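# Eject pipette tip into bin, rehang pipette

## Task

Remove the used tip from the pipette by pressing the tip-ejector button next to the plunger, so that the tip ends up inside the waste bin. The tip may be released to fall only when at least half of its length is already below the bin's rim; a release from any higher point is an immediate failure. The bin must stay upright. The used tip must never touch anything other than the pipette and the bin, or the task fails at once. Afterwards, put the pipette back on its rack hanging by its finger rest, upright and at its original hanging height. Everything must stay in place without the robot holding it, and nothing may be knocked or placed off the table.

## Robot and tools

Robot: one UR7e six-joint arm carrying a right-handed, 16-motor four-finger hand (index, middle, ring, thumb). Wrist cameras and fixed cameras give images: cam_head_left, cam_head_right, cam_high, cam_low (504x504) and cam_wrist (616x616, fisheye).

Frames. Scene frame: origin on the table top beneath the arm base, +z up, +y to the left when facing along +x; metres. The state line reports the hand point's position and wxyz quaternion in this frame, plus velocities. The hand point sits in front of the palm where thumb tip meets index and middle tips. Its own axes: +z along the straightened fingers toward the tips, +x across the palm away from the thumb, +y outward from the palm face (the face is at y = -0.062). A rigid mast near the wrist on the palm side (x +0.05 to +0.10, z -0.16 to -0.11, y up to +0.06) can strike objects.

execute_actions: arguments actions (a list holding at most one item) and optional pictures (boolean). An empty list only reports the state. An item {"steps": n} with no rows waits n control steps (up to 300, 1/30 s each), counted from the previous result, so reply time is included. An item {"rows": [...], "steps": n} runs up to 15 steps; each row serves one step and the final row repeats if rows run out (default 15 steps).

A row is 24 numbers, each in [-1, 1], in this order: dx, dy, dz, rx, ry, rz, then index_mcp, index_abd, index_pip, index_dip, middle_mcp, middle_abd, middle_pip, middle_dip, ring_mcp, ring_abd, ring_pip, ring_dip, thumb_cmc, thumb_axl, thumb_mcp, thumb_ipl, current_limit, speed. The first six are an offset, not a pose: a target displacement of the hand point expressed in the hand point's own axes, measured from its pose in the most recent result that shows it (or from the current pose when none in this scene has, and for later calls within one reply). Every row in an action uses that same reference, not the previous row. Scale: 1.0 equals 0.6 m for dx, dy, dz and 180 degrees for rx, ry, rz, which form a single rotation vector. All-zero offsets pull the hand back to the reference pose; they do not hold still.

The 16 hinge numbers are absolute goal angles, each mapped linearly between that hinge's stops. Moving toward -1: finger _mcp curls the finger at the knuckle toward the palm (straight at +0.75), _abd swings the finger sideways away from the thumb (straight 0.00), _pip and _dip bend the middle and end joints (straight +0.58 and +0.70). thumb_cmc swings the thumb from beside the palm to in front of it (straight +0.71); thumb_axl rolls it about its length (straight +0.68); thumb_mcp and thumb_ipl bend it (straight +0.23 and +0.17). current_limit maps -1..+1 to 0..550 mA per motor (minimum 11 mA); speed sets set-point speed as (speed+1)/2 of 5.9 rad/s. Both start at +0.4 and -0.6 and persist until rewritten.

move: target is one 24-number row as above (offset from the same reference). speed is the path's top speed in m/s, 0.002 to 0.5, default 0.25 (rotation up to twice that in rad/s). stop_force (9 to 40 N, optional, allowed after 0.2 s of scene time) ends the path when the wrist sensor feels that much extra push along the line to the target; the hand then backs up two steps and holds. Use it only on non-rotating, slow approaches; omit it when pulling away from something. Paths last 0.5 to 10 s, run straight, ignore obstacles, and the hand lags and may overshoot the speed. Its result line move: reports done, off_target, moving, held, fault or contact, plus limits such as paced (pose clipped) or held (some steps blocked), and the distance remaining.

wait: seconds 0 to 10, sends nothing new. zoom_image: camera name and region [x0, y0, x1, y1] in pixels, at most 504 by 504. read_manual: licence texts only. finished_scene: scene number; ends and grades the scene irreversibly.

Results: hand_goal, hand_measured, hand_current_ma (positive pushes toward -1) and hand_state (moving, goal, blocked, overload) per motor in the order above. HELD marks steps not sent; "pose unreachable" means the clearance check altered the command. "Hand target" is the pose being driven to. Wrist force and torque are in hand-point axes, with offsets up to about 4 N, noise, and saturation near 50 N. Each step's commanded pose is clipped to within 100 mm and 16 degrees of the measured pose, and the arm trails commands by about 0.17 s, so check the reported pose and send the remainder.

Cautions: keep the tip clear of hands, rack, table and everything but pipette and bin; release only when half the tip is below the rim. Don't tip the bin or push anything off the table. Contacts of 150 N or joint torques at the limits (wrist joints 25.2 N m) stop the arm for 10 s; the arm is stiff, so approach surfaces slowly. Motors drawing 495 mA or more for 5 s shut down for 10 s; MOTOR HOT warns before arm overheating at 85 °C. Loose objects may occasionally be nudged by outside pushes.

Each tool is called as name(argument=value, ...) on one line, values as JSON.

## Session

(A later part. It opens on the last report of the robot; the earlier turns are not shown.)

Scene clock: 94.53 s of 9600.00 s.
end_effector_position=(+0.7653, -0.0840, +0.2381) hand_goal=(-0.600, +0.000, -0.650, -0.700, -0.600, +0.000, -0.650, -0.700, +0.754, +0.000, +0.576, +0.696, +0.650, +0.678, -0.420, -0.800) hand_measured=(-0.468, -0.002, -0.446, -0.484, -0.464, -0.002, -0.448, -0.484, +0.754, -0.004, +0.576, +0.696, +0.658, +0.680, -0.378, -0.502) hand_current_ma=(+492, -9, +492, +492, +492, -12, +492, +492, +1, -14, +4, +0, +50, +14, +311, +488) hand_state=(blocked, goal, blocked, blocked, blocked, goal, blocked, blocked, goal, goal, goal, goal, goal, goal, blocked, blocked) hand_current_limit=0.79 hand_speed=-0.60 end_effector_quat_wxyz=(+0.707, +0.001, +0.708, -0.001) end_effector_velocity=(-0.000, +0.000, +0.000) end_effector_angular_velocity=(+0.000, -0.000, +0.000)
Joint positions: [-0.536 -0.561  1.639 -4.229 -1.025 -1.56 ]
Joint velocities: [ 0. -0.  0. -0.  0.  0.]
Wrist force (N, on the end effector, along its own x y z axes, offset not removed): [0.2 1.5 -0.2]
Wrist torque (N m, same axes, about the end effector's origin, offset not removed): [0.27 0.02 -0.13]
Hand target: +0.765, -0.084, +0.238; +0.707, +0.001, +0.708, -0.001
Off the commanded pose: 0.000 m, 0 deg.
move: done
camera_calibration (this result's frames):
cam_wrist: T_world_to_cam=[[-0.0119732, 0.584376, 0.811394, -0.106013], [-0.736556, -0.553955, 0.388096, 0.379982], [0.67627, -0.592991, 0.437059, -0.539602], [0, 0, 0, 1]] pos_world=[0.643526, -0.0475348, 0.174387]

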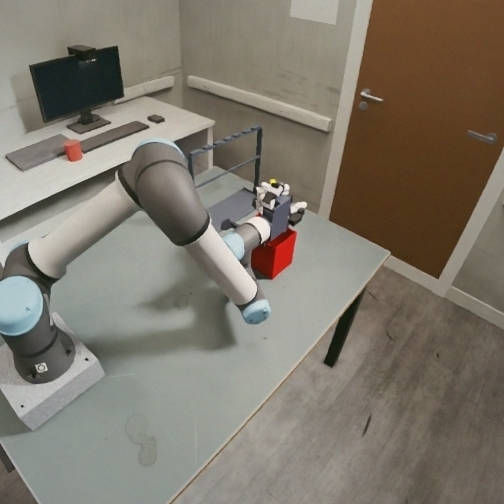

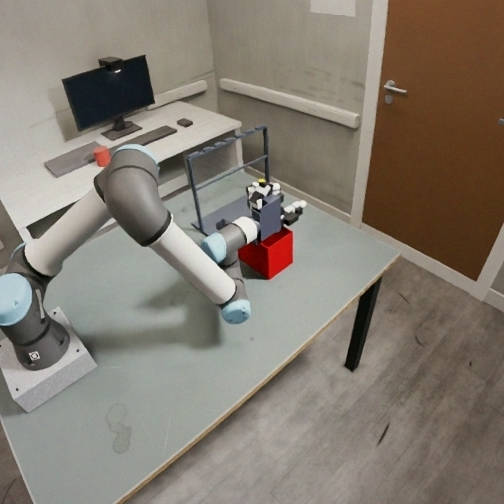

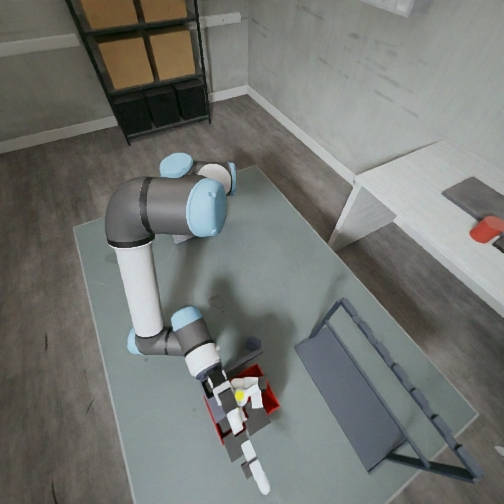

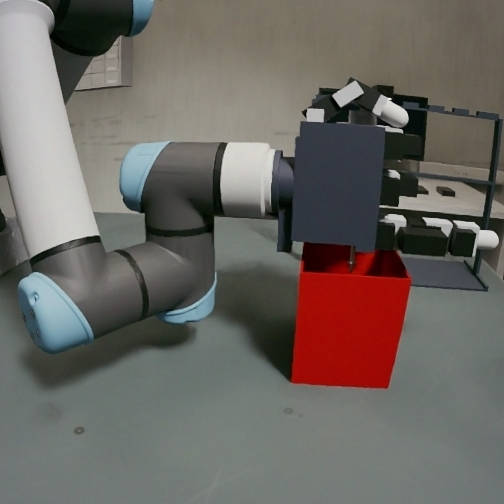

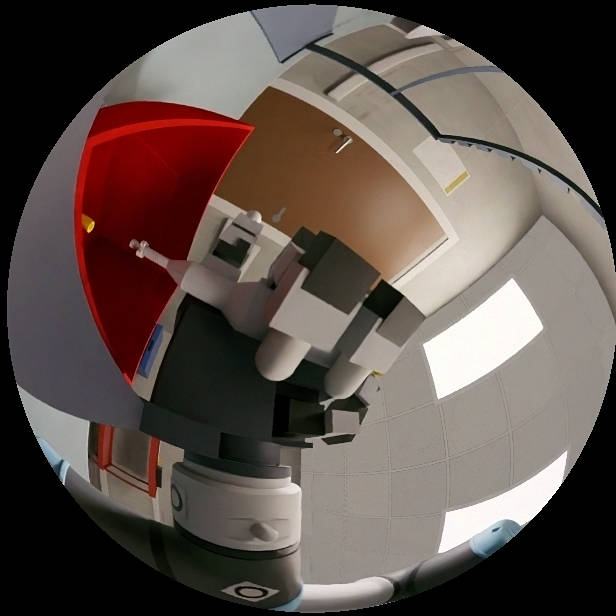

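move(target=[-0.08,0,0,0,0,0,-0.6,0,-0.65,-0.7,-0.6,0,-0.65,-0.7,0.754,0,0.576,0.696,0.75,0.678,0.226,0.168,0.78,-0.7], speed=0.05)

move(target=[0.012,0.33,-0.008,0,0,0,0.754,0,0.576,0.696,-0.6,0,-0.65,-0.7,0.754,0,0.576,0.696,0.75,0.678,0.226,0.168,0.78,-0.75], speed=0.06)

zoom_image(camera="cam_low", region=[280,50,440,210])

zoom_image(camera="cam_high", region=[290,280,390,380])

Scene clock: 99.80 s of 9600.00 s.
end_effector_position=(+0.7655, -0.0841, +0.2862) hand_goal=(-0.600, +0.000, -0.650, -0.700, -0.600, +0.000, -0.650, -0.700, +0.754, +0.000, +0.576, +0.696, +0.750, +0.678, +0.226, +0.168) hand_measured=(-0.468, -0.002, -0.446, -0.484, -0.464, -0.002, -0.448, -0.484, +0.754, -0.004, +0.576, +0.696, +0.748, +0.676, +0.224, +0.166) hand_current_ma=(+489, -9, +489, +489, +489, -12, +489, +489, +1, -14, +4, +0, -9, -13, -14, -16) hand_state=(blocked, goal, blocked, blocked, blocked, goal, blocked, blocked, goal, goal, goal, goal, goal, goal, goal, goal) hand_current_limit=0.78 hand_speed=-0.70 end_effector_quat_wxyz=(+0.707, +0.001, +0.708, -0.001) end_effector_velocity=(-0.000, -0.000, -0.000) end_effector_angular_velocity=(-0.000, +0.000, -0.000)
Joint positions: [-0.537 -0.659  1.667 -4.158 -1.024 -1.56 ]
Joint velocities: [-0. -0.  0.  0.  0. -0.]
Wrist force (N, on the end effector, along its own x y z axes, offset not removed): [-0.4 -2.3 -1.3]
Wrist torque (N m, same axes, about the end effector's origin, offset not removed): [-0.21 0.11 -0.13]
Hand target: +0.765, -0.084, +0.286; +0.707, +0.001, +0.708, -0.001
Off the commanded pose: 0.000 m, 0 deg.
After step 90, 0.63 s passed at rest.
move: done
camera_calibration (this result's frames):
cam_wrist: T_world_to_cam=[[-0.0119717, 0.584372, 0.811397, -0.144898], [-0.736555, -0.553957, 0.388095, 0.361378], [0.676271, -0.592993, 0.437054, -0.560753], [0, 0, 0, 1]] pos_world=[0.643661, -0.04766, 0.2224]

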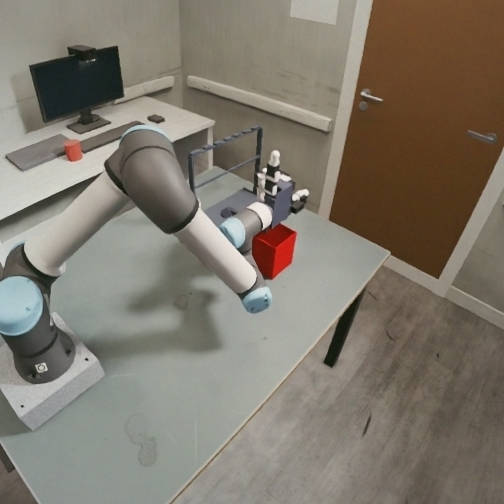

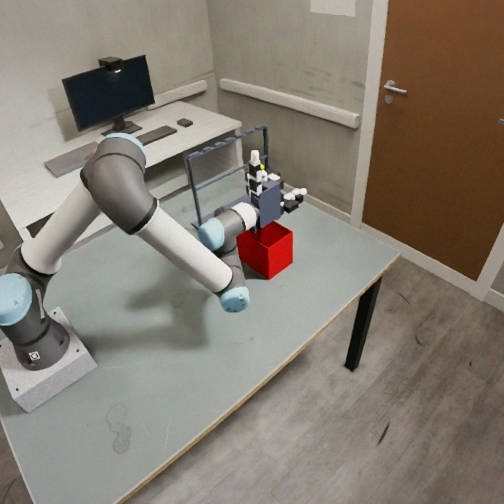

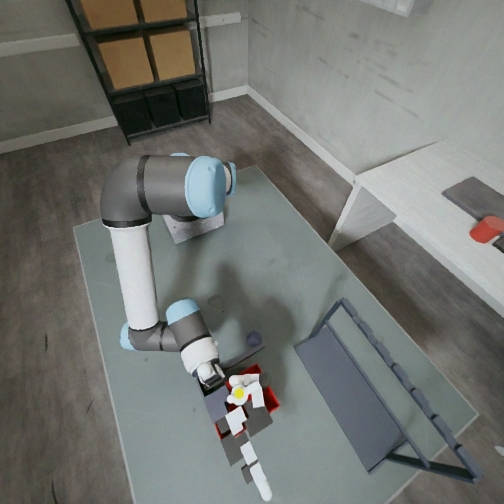

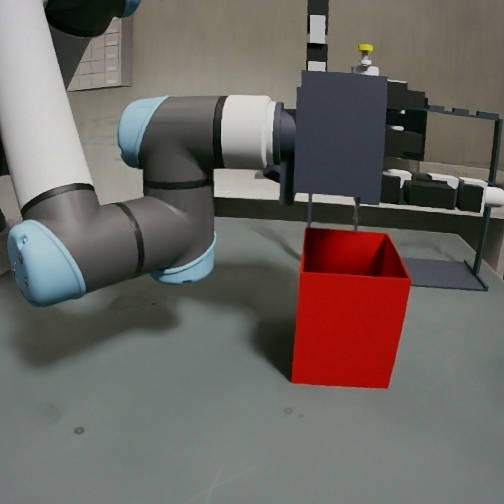

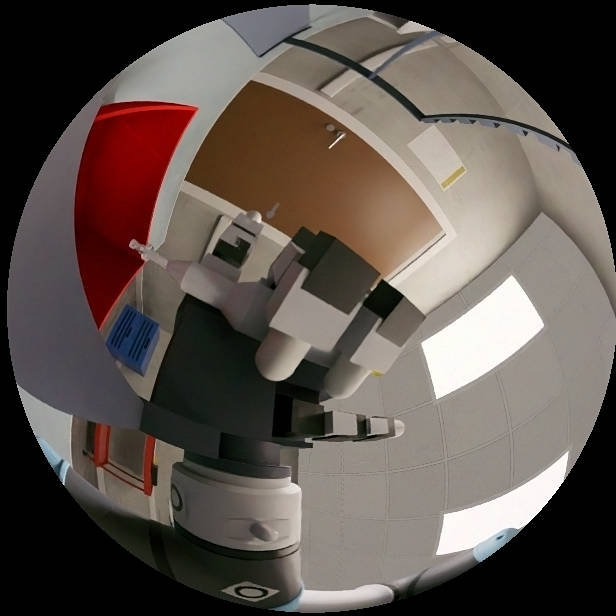

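Scene clock: 103.53 s of 9600.00 s.
end_effector_position=(+0.7607, +0.1138, +0.2796) hand_goal=(+0.754, +0.000, +0.576, +0.696, -0.600, +0.000, -0.650, -0.700, +0.754, +0.000, +0.576, +0.696, +0.750, +0.678, +0.226, +0.168) hand_measured=(+0.752, -0.002, +0.574, +0.694, -0.464, -0.002, -0.448, -0.484, +0.754, -0.004, +0.576, +0.696, +0.748, +0.676, +0.224, +0.166) hand_current_ma=(-13, -12, -13, -14, +490, -12, +490, +490, +1, -14, +4, +0, -7, -13, -14, -16) hand_state=(goal, goal, goal, goal, blocked, goal, blocked, blocked, goal, goal, goal, goal, goal, goal, goal, goal) hand_current_limit=0.78 hand_speed=-0.75 end_effector_quat_wxyz=(+0.707, +0.001, +0.707, -0.000) end_effector_velocity=(-0.000, +0.002, -0.000) end_effector_angular_velocity=(-0.000, -0.000, -0.000)
Joint positions: [-0.19  -0.685  1.766 -4.229 -1.371 -1.562]
Joint velocities: [ 0.004  0.001 -0.    -0.    -0.004 -0.   ]
Wrist force (N, on the end effector, along its own x y z axes, offset not removed): [-0.8 -2.5 0.2]
Wrist torque (N m, same axes, about the end effector's origin, offset not removed): [-0.44 0.22 -0.05]
Hand target: +0.761, +0.114, +0.280; +0.707, +0.001, +0.707, -0.000
Off the commanded pose: 0.001 m, 0 deg.
move: done
camera_calibration (this result's frames):
cam_wrist: T_world_to_cam=[[-0.0121612, 0.583915, 0.811723, -0.255146], [-0.736631, -0.554188, 0.387621, 0.470288], [0.676185, -0.593227, 0.43687, -0.43719], [0, 0, 0, 1]] pos_world=[0.638948, 0.150259, 0.21581]

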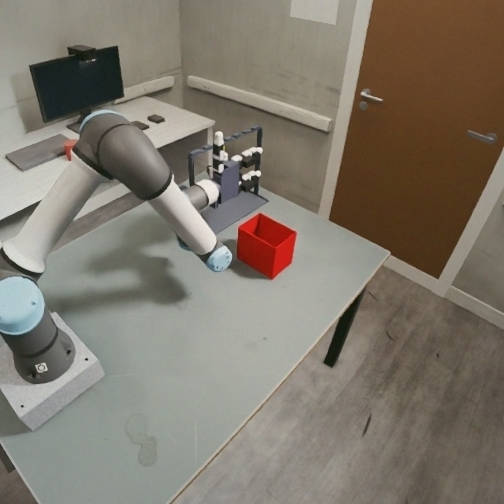

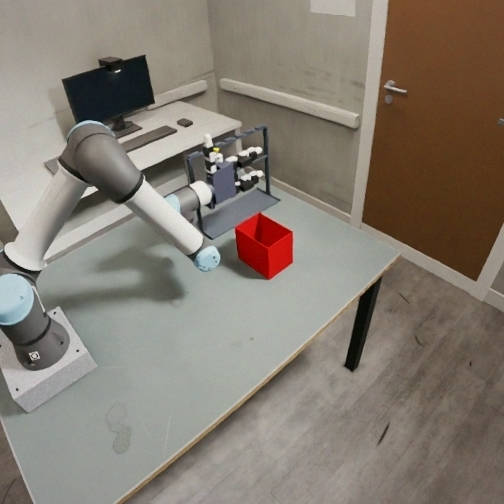

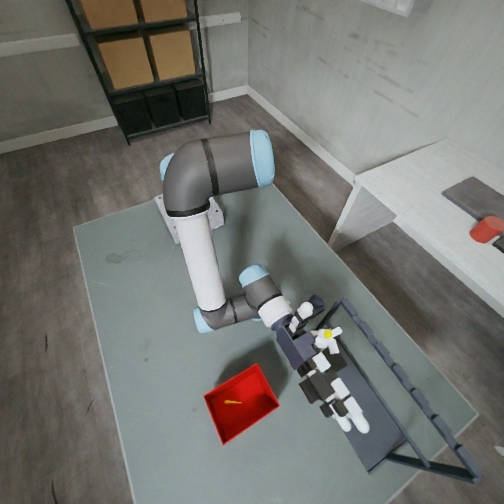

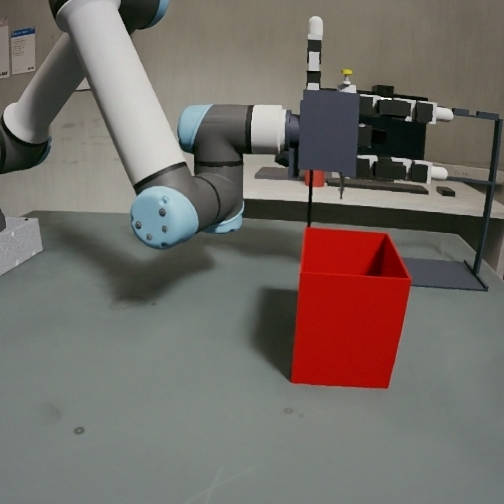

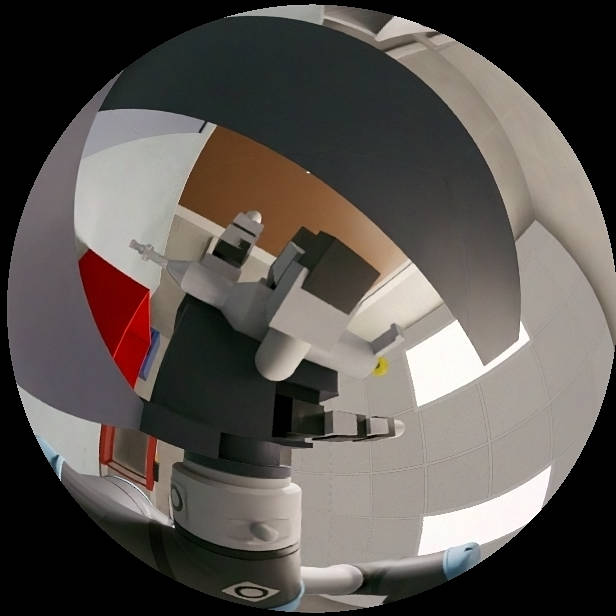

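Region (280, 50, 440, 210) of cam_low's 504x504 image, scaled by 3.150, with more detail than that image has.

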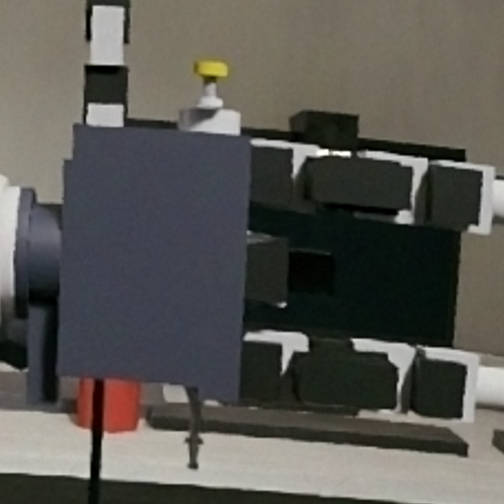

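Region (290, 280, 390, 380) of cam_high's 504x504 image, scaled by 5.040, with more detail than that image has.

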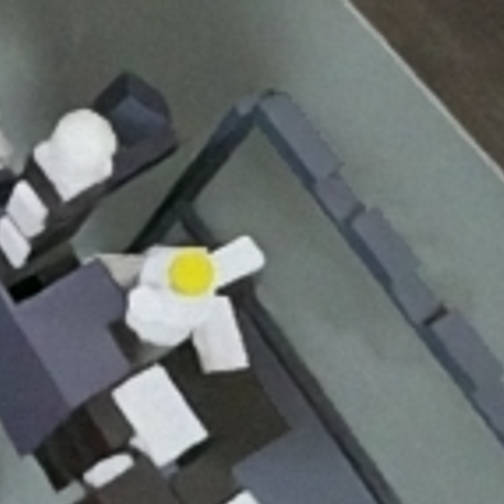

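move(target=[0,0.118,0,0,0,0,0.754,0,0.576,0.696,-0.6,0,-0.65,-0.7,0.754,0,0.576,0.696,0.75,0.678,0.226,0.168,0.78,-0.75], speed=0.03)

zoom_image(camera="cam_high", region=[300,280,400,380])

zoom_image(camera="cam_wrist", region=[300,250,480,430])

Scene clock: 109.27 s of 9600.00 s.
end_effector_position=(+0.7607, +0.1844, +0.2798) hand_goal=(+0.754, +0.000, +0.576, +0.696, -0.600, +0.000, -0.650, -0.700, +0.754, +0.000, +0.576, +0.696, +0.750, +0.678, +0.226, +0.168) hand_measured=(+0.752, -0.002, +0.574, +0.694, -0.464, -0.002, -0.448, -0.484, +0.754, -0.004, +0.576, +0.696, +0.748, +0.676, +0.224, +0.166) hand_current_ma=(-13, -12, -13, -14, +490, -12, +490, +490, +1, -14, +4, +0, -7, -13, -14, -16) hand_state=(goal, goal, goal, goal, blocked, goal, blocked, blocked, goal, goal, goal, goal, goal, goal, goal, goal) hand_current_limit=0.78 hand_speed=-0.75 end_effector_quat_wxyz=(+0.707, +0.001, +0.707, -0.000) end_effector_velocity=(+0.000, +0.002, -0.000) end_effector_angular_velocity=(+0.001, +0.002, -0.000)
Joint positions: [-0.055 -0.677  1.739 -4.211 -1.507 -1.563]
Joint velocities: [ 0.004  0.    -0.001  0.003 -0.004  0.   ]
Wrist force (N, on the end effector, along its own x y z axes, offset not removed): [0.5 -0.5 1.0]
Wrist torque (N m, same axes, about the end effector's origin, offset not removed): [-0.27 -0.11 -0.04]
Hand target: +0.761, +0.185, +0.280; +0.707, +0.001, +0.707, -0.000
Off the commanded pose: 0.000 m, 0 deg.
After step 90, 0.03 s passed at rest.
move: done
camera_calibration (this result's frames):
cam_wrist: T_world_to_cam=[[-0.0121918, 0.583725, 0.81186, -0.296544], [-0.736636, -0.554288, 0.387469, 0.509418], [0.67618, -0.593321, 0.43675, -0.395339], [0, 0, 0, 1]] pos_world=[0.63896, 0.220902, 0.216033]

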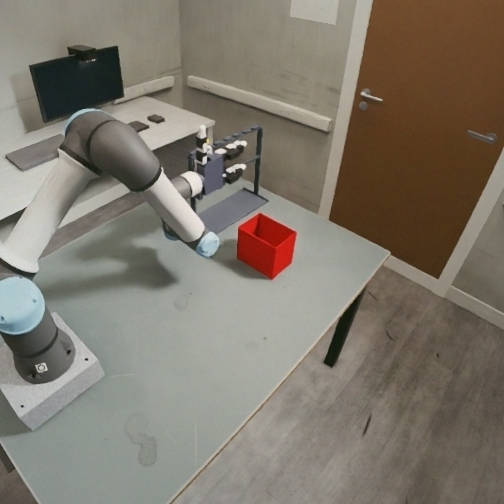

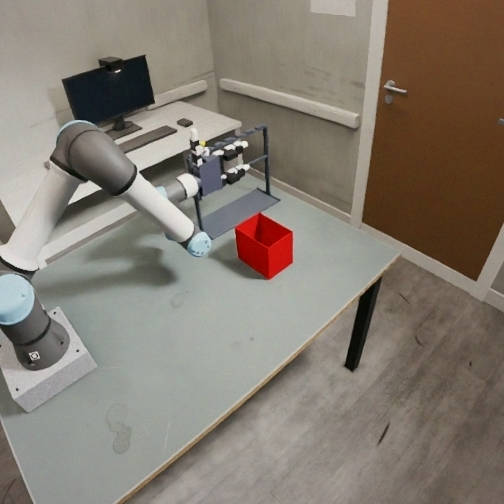

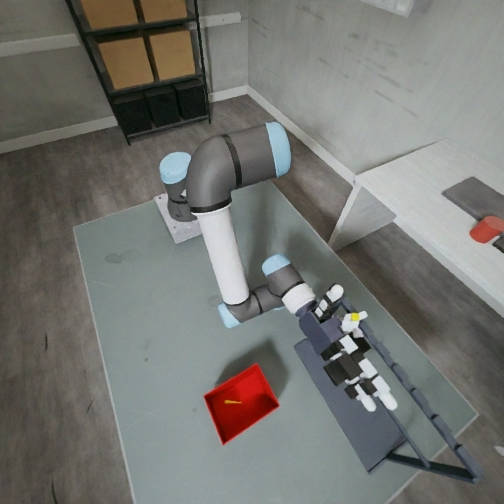

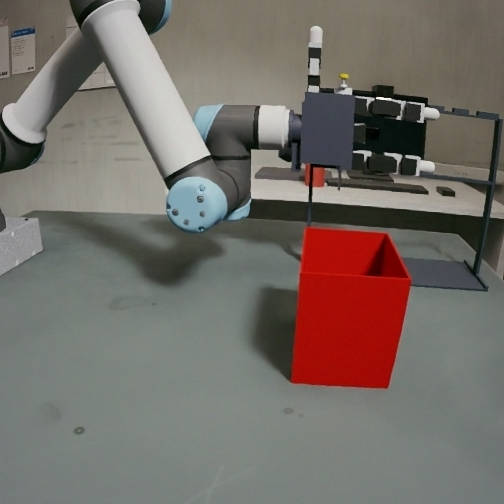

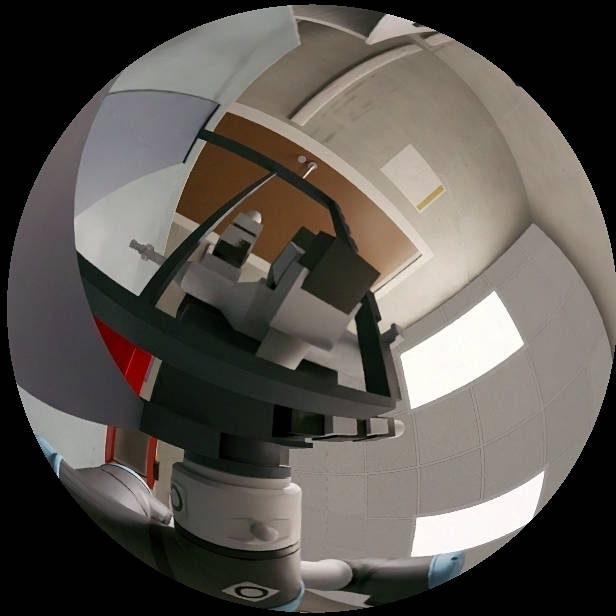

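Region (300, 280, 400, 380) of cam_high's 504x504 image, scaled by 5.040, with more detail than that image has.

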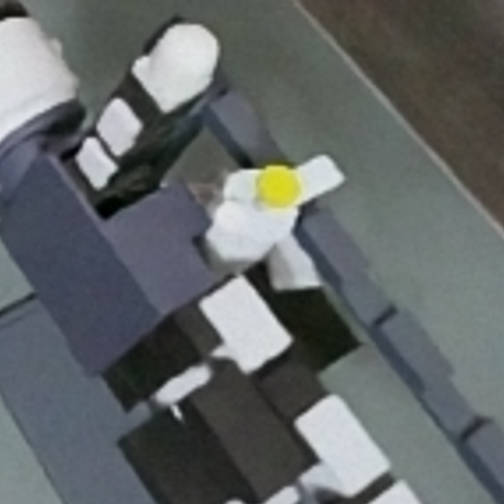

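Region (300, 250, 480, 430) of cam_wrist's 616x616 image, scaled by 2.800, with more detail than that image has.

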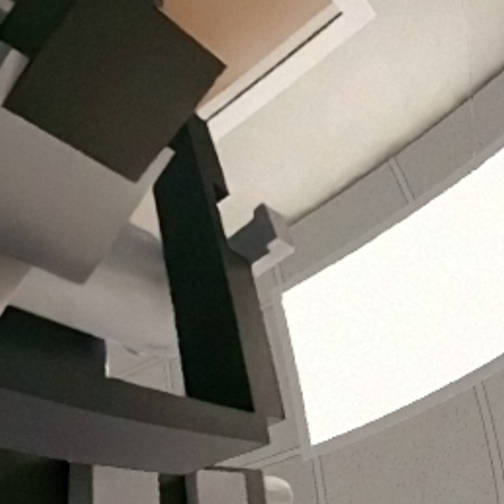

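Matches earlier pose, about 3 mm short in x. Shift and lower.

move(target=[0.026,0,0.004,0,0,0,0.754,0,0.576,0.696,-0.6,0,-0.65,-0.7,0.754,0,0.576,0.696,0.75,0.678,0.226,0.168,0.78,-0.75], speed=0.01)

zoom_image(camera="cam_high", region=[300,280,400,380])

zoom_image(camera="cam_wrist", region=[300,250,480,430])

Scene clock: 113.77 s of 9600.00 s.
end_effector_position=(+0.7631, +0.1844, +0.2644) hand_goal=(+0.754, +0.000, +0.576, +0.696, -0.600, +0.000, -0.650, -0.700, +0.754, +0.000, +0.576, +0.696, +0.750, +0.678, +0.226, +0.168) hand_measured=(+0.752, -0.002, +0.574, +0.694, -0.464, -0.002, -0.448, -0.484, +0.754, -0.004, +0.576, +0.696, +0.748, +0.676, +0.224, +0.166) hand_current_ma=(-13, -12, -13, -14, +489, -12, +489, +489, +1, -14, +4, +0, -7, -13, -14, -16) hand_state=(goal, goal, goal, goal, blocked, goal, blocked, blocked, goal, goal, goal, goal, goal, goal, goal, goal) hand_current_limit=0.78 hand_speed=-0.75 end_effector_quat_wxyz=(+0.707, +0.001, +0.707, -0.000) end_effector_velocity=(+0.000, -0.000, -0.002) end_effector_angular_velocity=(-0.000, +0.000, -0.001)
Joint positions: [-0.054 -0.642  1.723 -4.23  -1.507 -1.563]
Joint velocities: [-0.001  0.005 -0.002 -0.002 -0.    -0.   ]
Wrist force (N, on the end effector, along its own x y z axes, offset not removed): [0.4 -1.7 -0.5]
Wrist torque (N m, same axes, about the end effector's origin, offset not removed): [-0.20 -0.02 -0.10]
Hand target: +0.763, +0.184, +0.264; +0.707, +0.001, +0.707, -0.000
Off the commanded pose: 0.000 m, 0 deg.
move: done
camera_calibration (this result's frames):
cam_wrist: T_world_to_cam=[[-0.0121795, 0.583728, 0.811858, -0.284061], [-0.73663, -0.554287, 0.387482, 0.5171], [0.676186, -0.59332, 0.436742, -0.390163], [0, 0, 0, 1]] pos_world=[0.641275, 0.220945, 0.200651]

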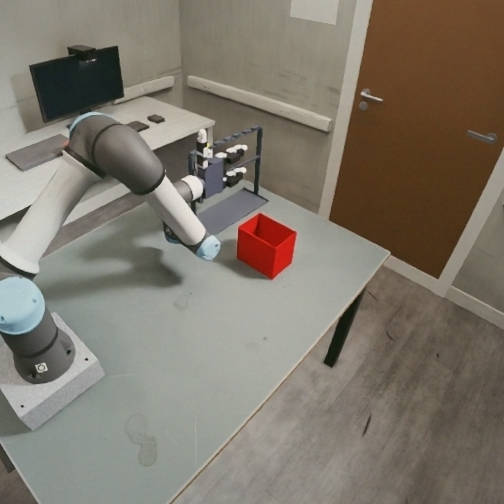

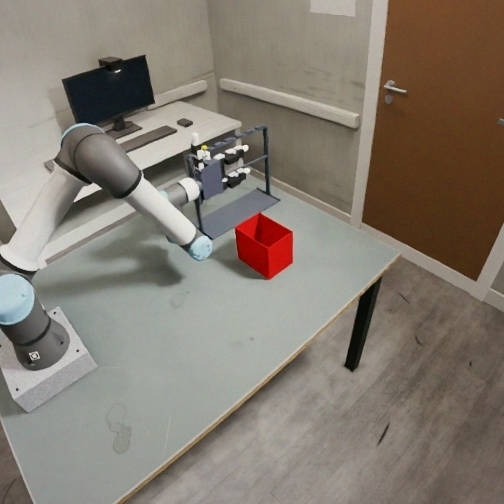

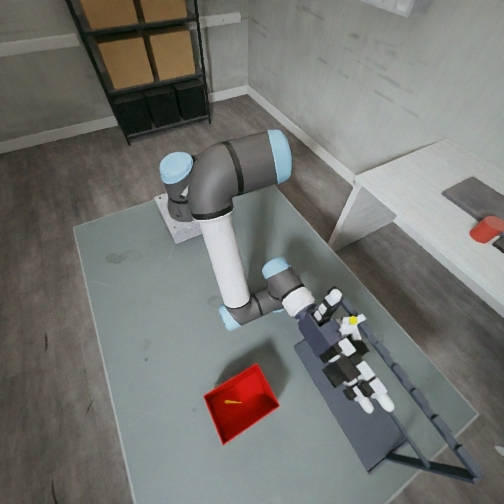

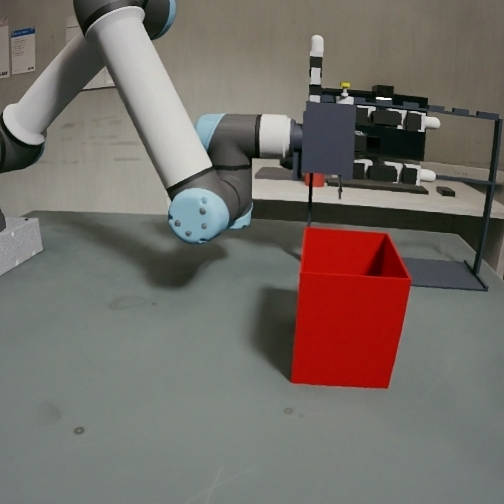

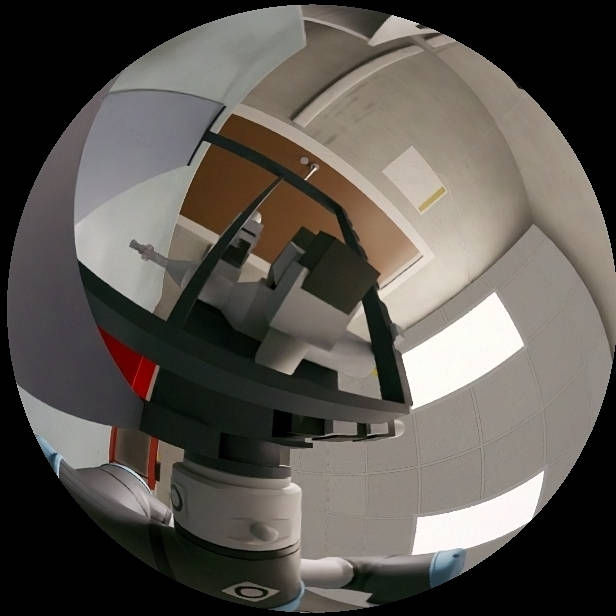

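Region (300, 280, 400, 380) of cam_high's 504x504 image, scaled by 5.040, with more detail than that image has.

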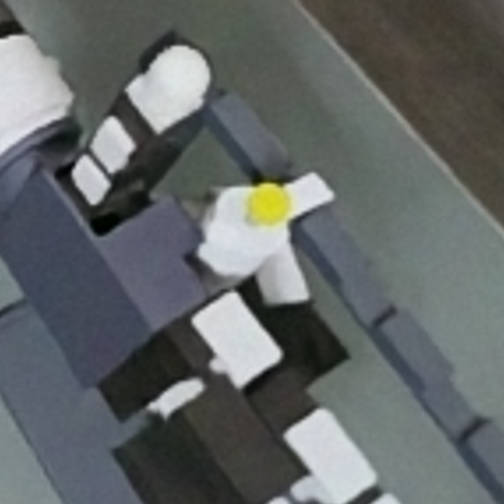

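Region (300, 250, 480, 430) of cam_wrist's 616x616 image, scaled by 2.800, with more detail than that image has.

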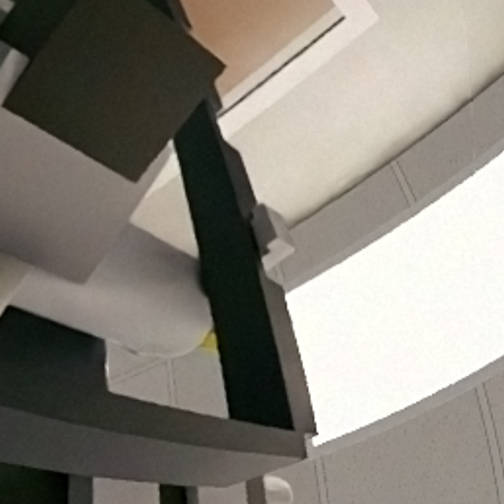

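move(target=[0,0,0,0,0,0,0.754,0,0.576,0.696,0.75,0,0.2,0.2,0.754,0,0.576,0.696,0.75,0.678,0.226,0.168,0.5,-0.6])

move(target=[0.03,-0.12,0,0,0,0,0.754,0,0.576,0.696,0.75,0,0.57,0.7,0.754,0,0.576,0.696,0.75,0.678,0.226,0.168,0.5,-0.6], speed=0.06)

Scene clock: 117.23 s of 9600.00 s.
end_effector_position=(+0.7631, +0.1844, +0.2644) hand_goal=(+0.754, +0.000, +0.576, +0.696, +0.750, +0.000, +0.200, +0.200, +0.754, +0.000, +0.576, +0.696, +0.750, +0.678, +0.226, +0.168) hand_measured=(+0.752, -0.002, +0.574, +0.694, +0.748, -0.002, +0.198, +0.198, +0.754, -0.004, +0.576, +0.696, +0.748, +0.676, +0.224, +0.166) hand_current_ma=(-13, -12, -13, -14, -13, -12, -12, -14, +1, -14, +4, +0, -7, -13, -14, -16) hand_state=(goal, goal, goal, goal, goal, goal, goal, goal, goal, goal, goal, goal, goal, goal, goal, goal) hand_current_limit=0.50 hand_speed=-0.60 end_effector_quat_wxyz=(+0.707, +0.001, +0.707, -0.000) end_effector_velocity=(+0.000, -0.001, +0.000) end_effector_angular_velocity=(+0.000, -0.001, -0.001)
Joint positions: [-0.054 -0.642  1.723 -4.23  -1.507 -1.563]
Joint velocities: [-0.001 -0.    -0.    -0.    -0.     0.   ]
Wrist force (N, on the end effector, along its own x y z axes, offset not removed): [-0.2 0.0 0.4]
Wrist torque (N m, same axes, about the end effector's origin, offset not removed): [-0.01 0.15 0.12]
Hand target: +0.763, +0.184, +0.264; +0.707, +0.001, +0.707, -0.000
Off the commanded pose: 0.000 m, 0 deg.
move: done
camera_calibration (this result's frames):
cam_wrist: T_world_to_cam=[[-0.0121793, 0.583728, 0.811858, -0.284063], [-0.73663, -0.554287, 0.387483, 0.517101], [0.676187, -0.59332, 0.436742, -0.390162], [0, 0, 0, 1]] pos_world=[0.641275, 0.220947, 0.200651]

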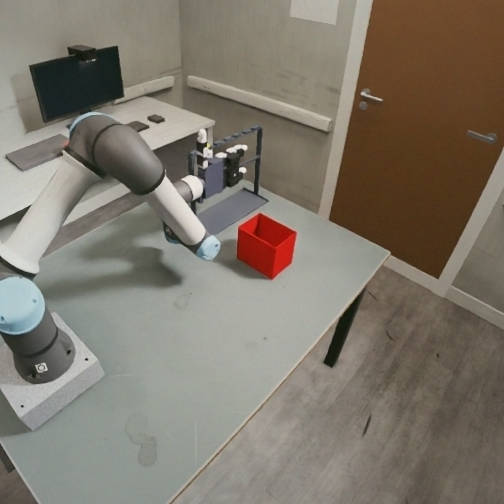

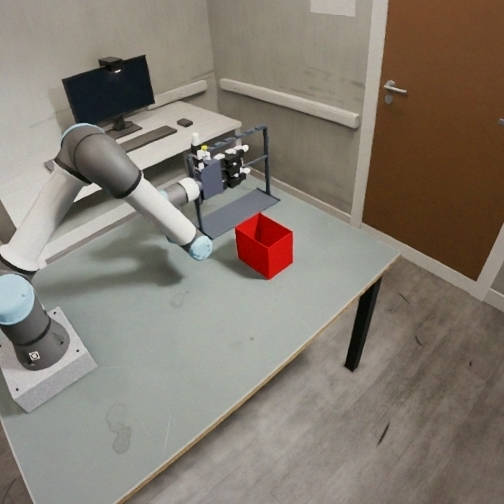

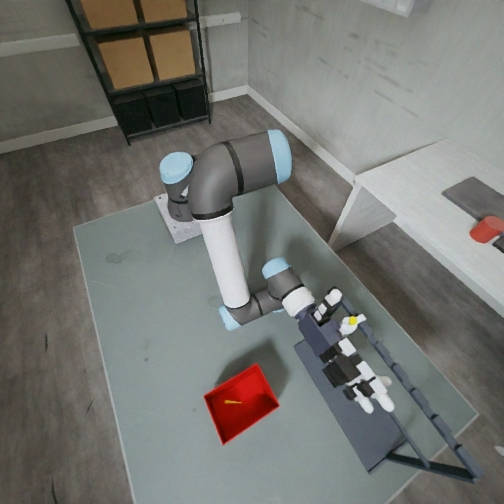

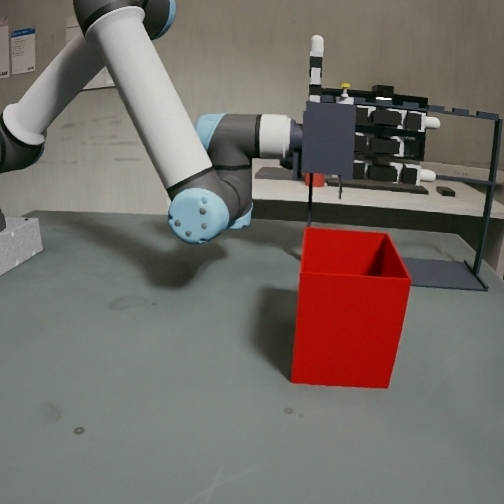

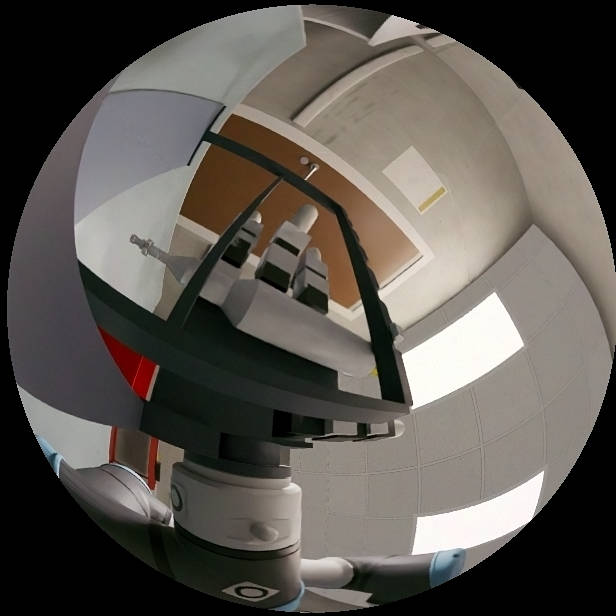

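Scene clock: 118.90 s of 9600.00 s.
end_effector_position=(+0.7630, +0.1127, +0.2462) hand_goal=(+0.754, +0.000, +0.576, +0.696, +0.750, +0.000, +0.570, +0.700, +0.754, +0.000, +0.576, +0.696, +0.750, +0.678, +0.226, +0.168) hand_measured=(+0.752, -0.002, +0.574, +0.694, +0.748, -0.002, +0.568, +0.698, +0.754, -0.004, +0.576, +0.696, +0.748, +0.676, +0.224, +0.166) hand_current_ma=(-12, -12, -13, -14, -11, -13, -14, -14, +1, -14, +4, +0, -6, -13, -14, -16) hand_state=(goal, goal, goal, goal, goal, goal, goal, goal, goal, goal, goal, goal, goal, goal, goal, goal) hand_current_limit=0.50 hand_speed=-0.60 end_effector_quat_wxyz=(+0.707, +0.001, +0.708, -0.000) end_effector_velocity=(+0.000, -0.002, -0.001) end_effector_angular_velocity=(+0.001, +0.001, +0.001)
Joint positions: [-0.191 -0.611  1.738 -4.276 -1.371 -1.562]
Joint velocities: [-0.004  0.002 -0.    -0.001  0.004  0.001]
Wrist force (N, on the end effector, along its own x y z axes, offset not removed): [-1.5 0.9 -0.1]
Wrist torque (N m, same axes, about the end effector's origin, offset not removed): [-0.04 0.32 0.04]
Hand target: +0.763, +0.112, +0.246; +0.707, +0.001, +0.708, -0.000
Off the commanded pose: 0.000 m, 0 deg.
move: done
camera_calibration (this result's frames):
cam_wrist: T_world_to_cam=[[-0.0121192, 0.583917, 0.811723, -0.227427], [-0.736617, -0.554182, 0.387656, 0.484245], [0.676201, -0.593231, 0.43684, -0.424799], [0, 0, 0, 1]] pos_world=[0.641197, 0.149155, 0.182456]

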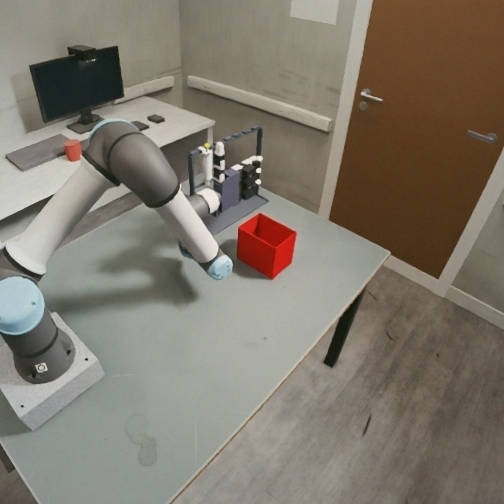

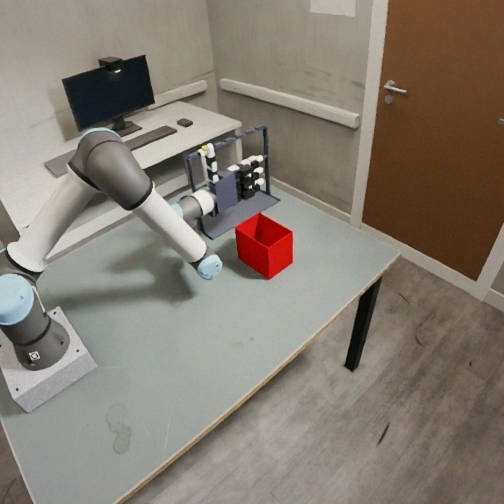

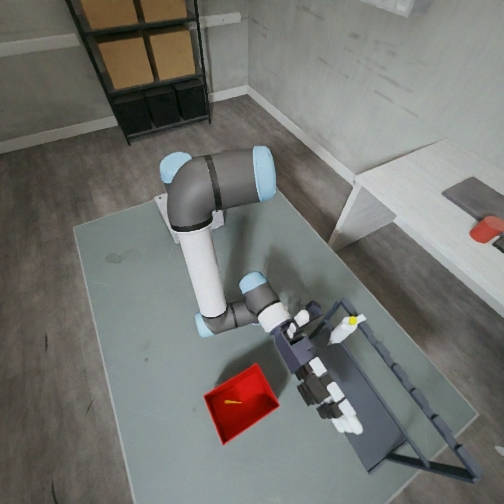

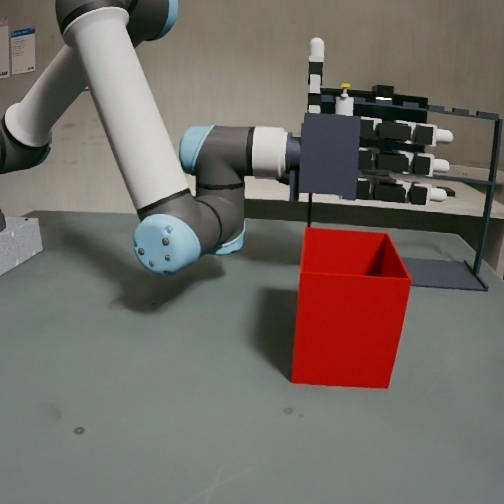

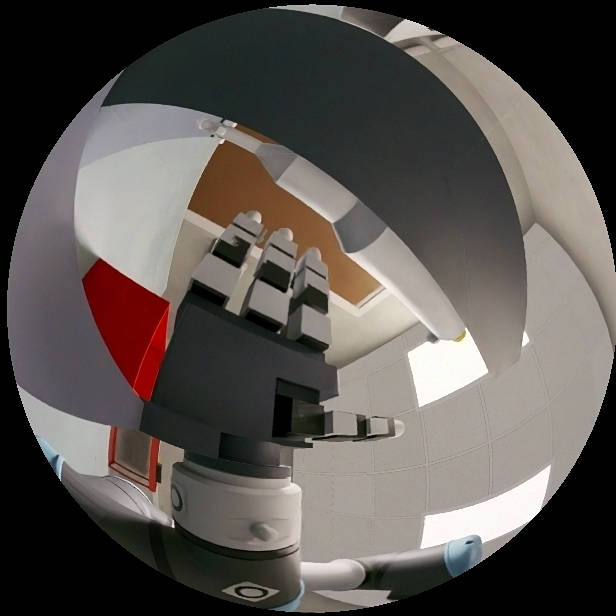

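finished_scene(scene=1)

The scene is finished: the task was done.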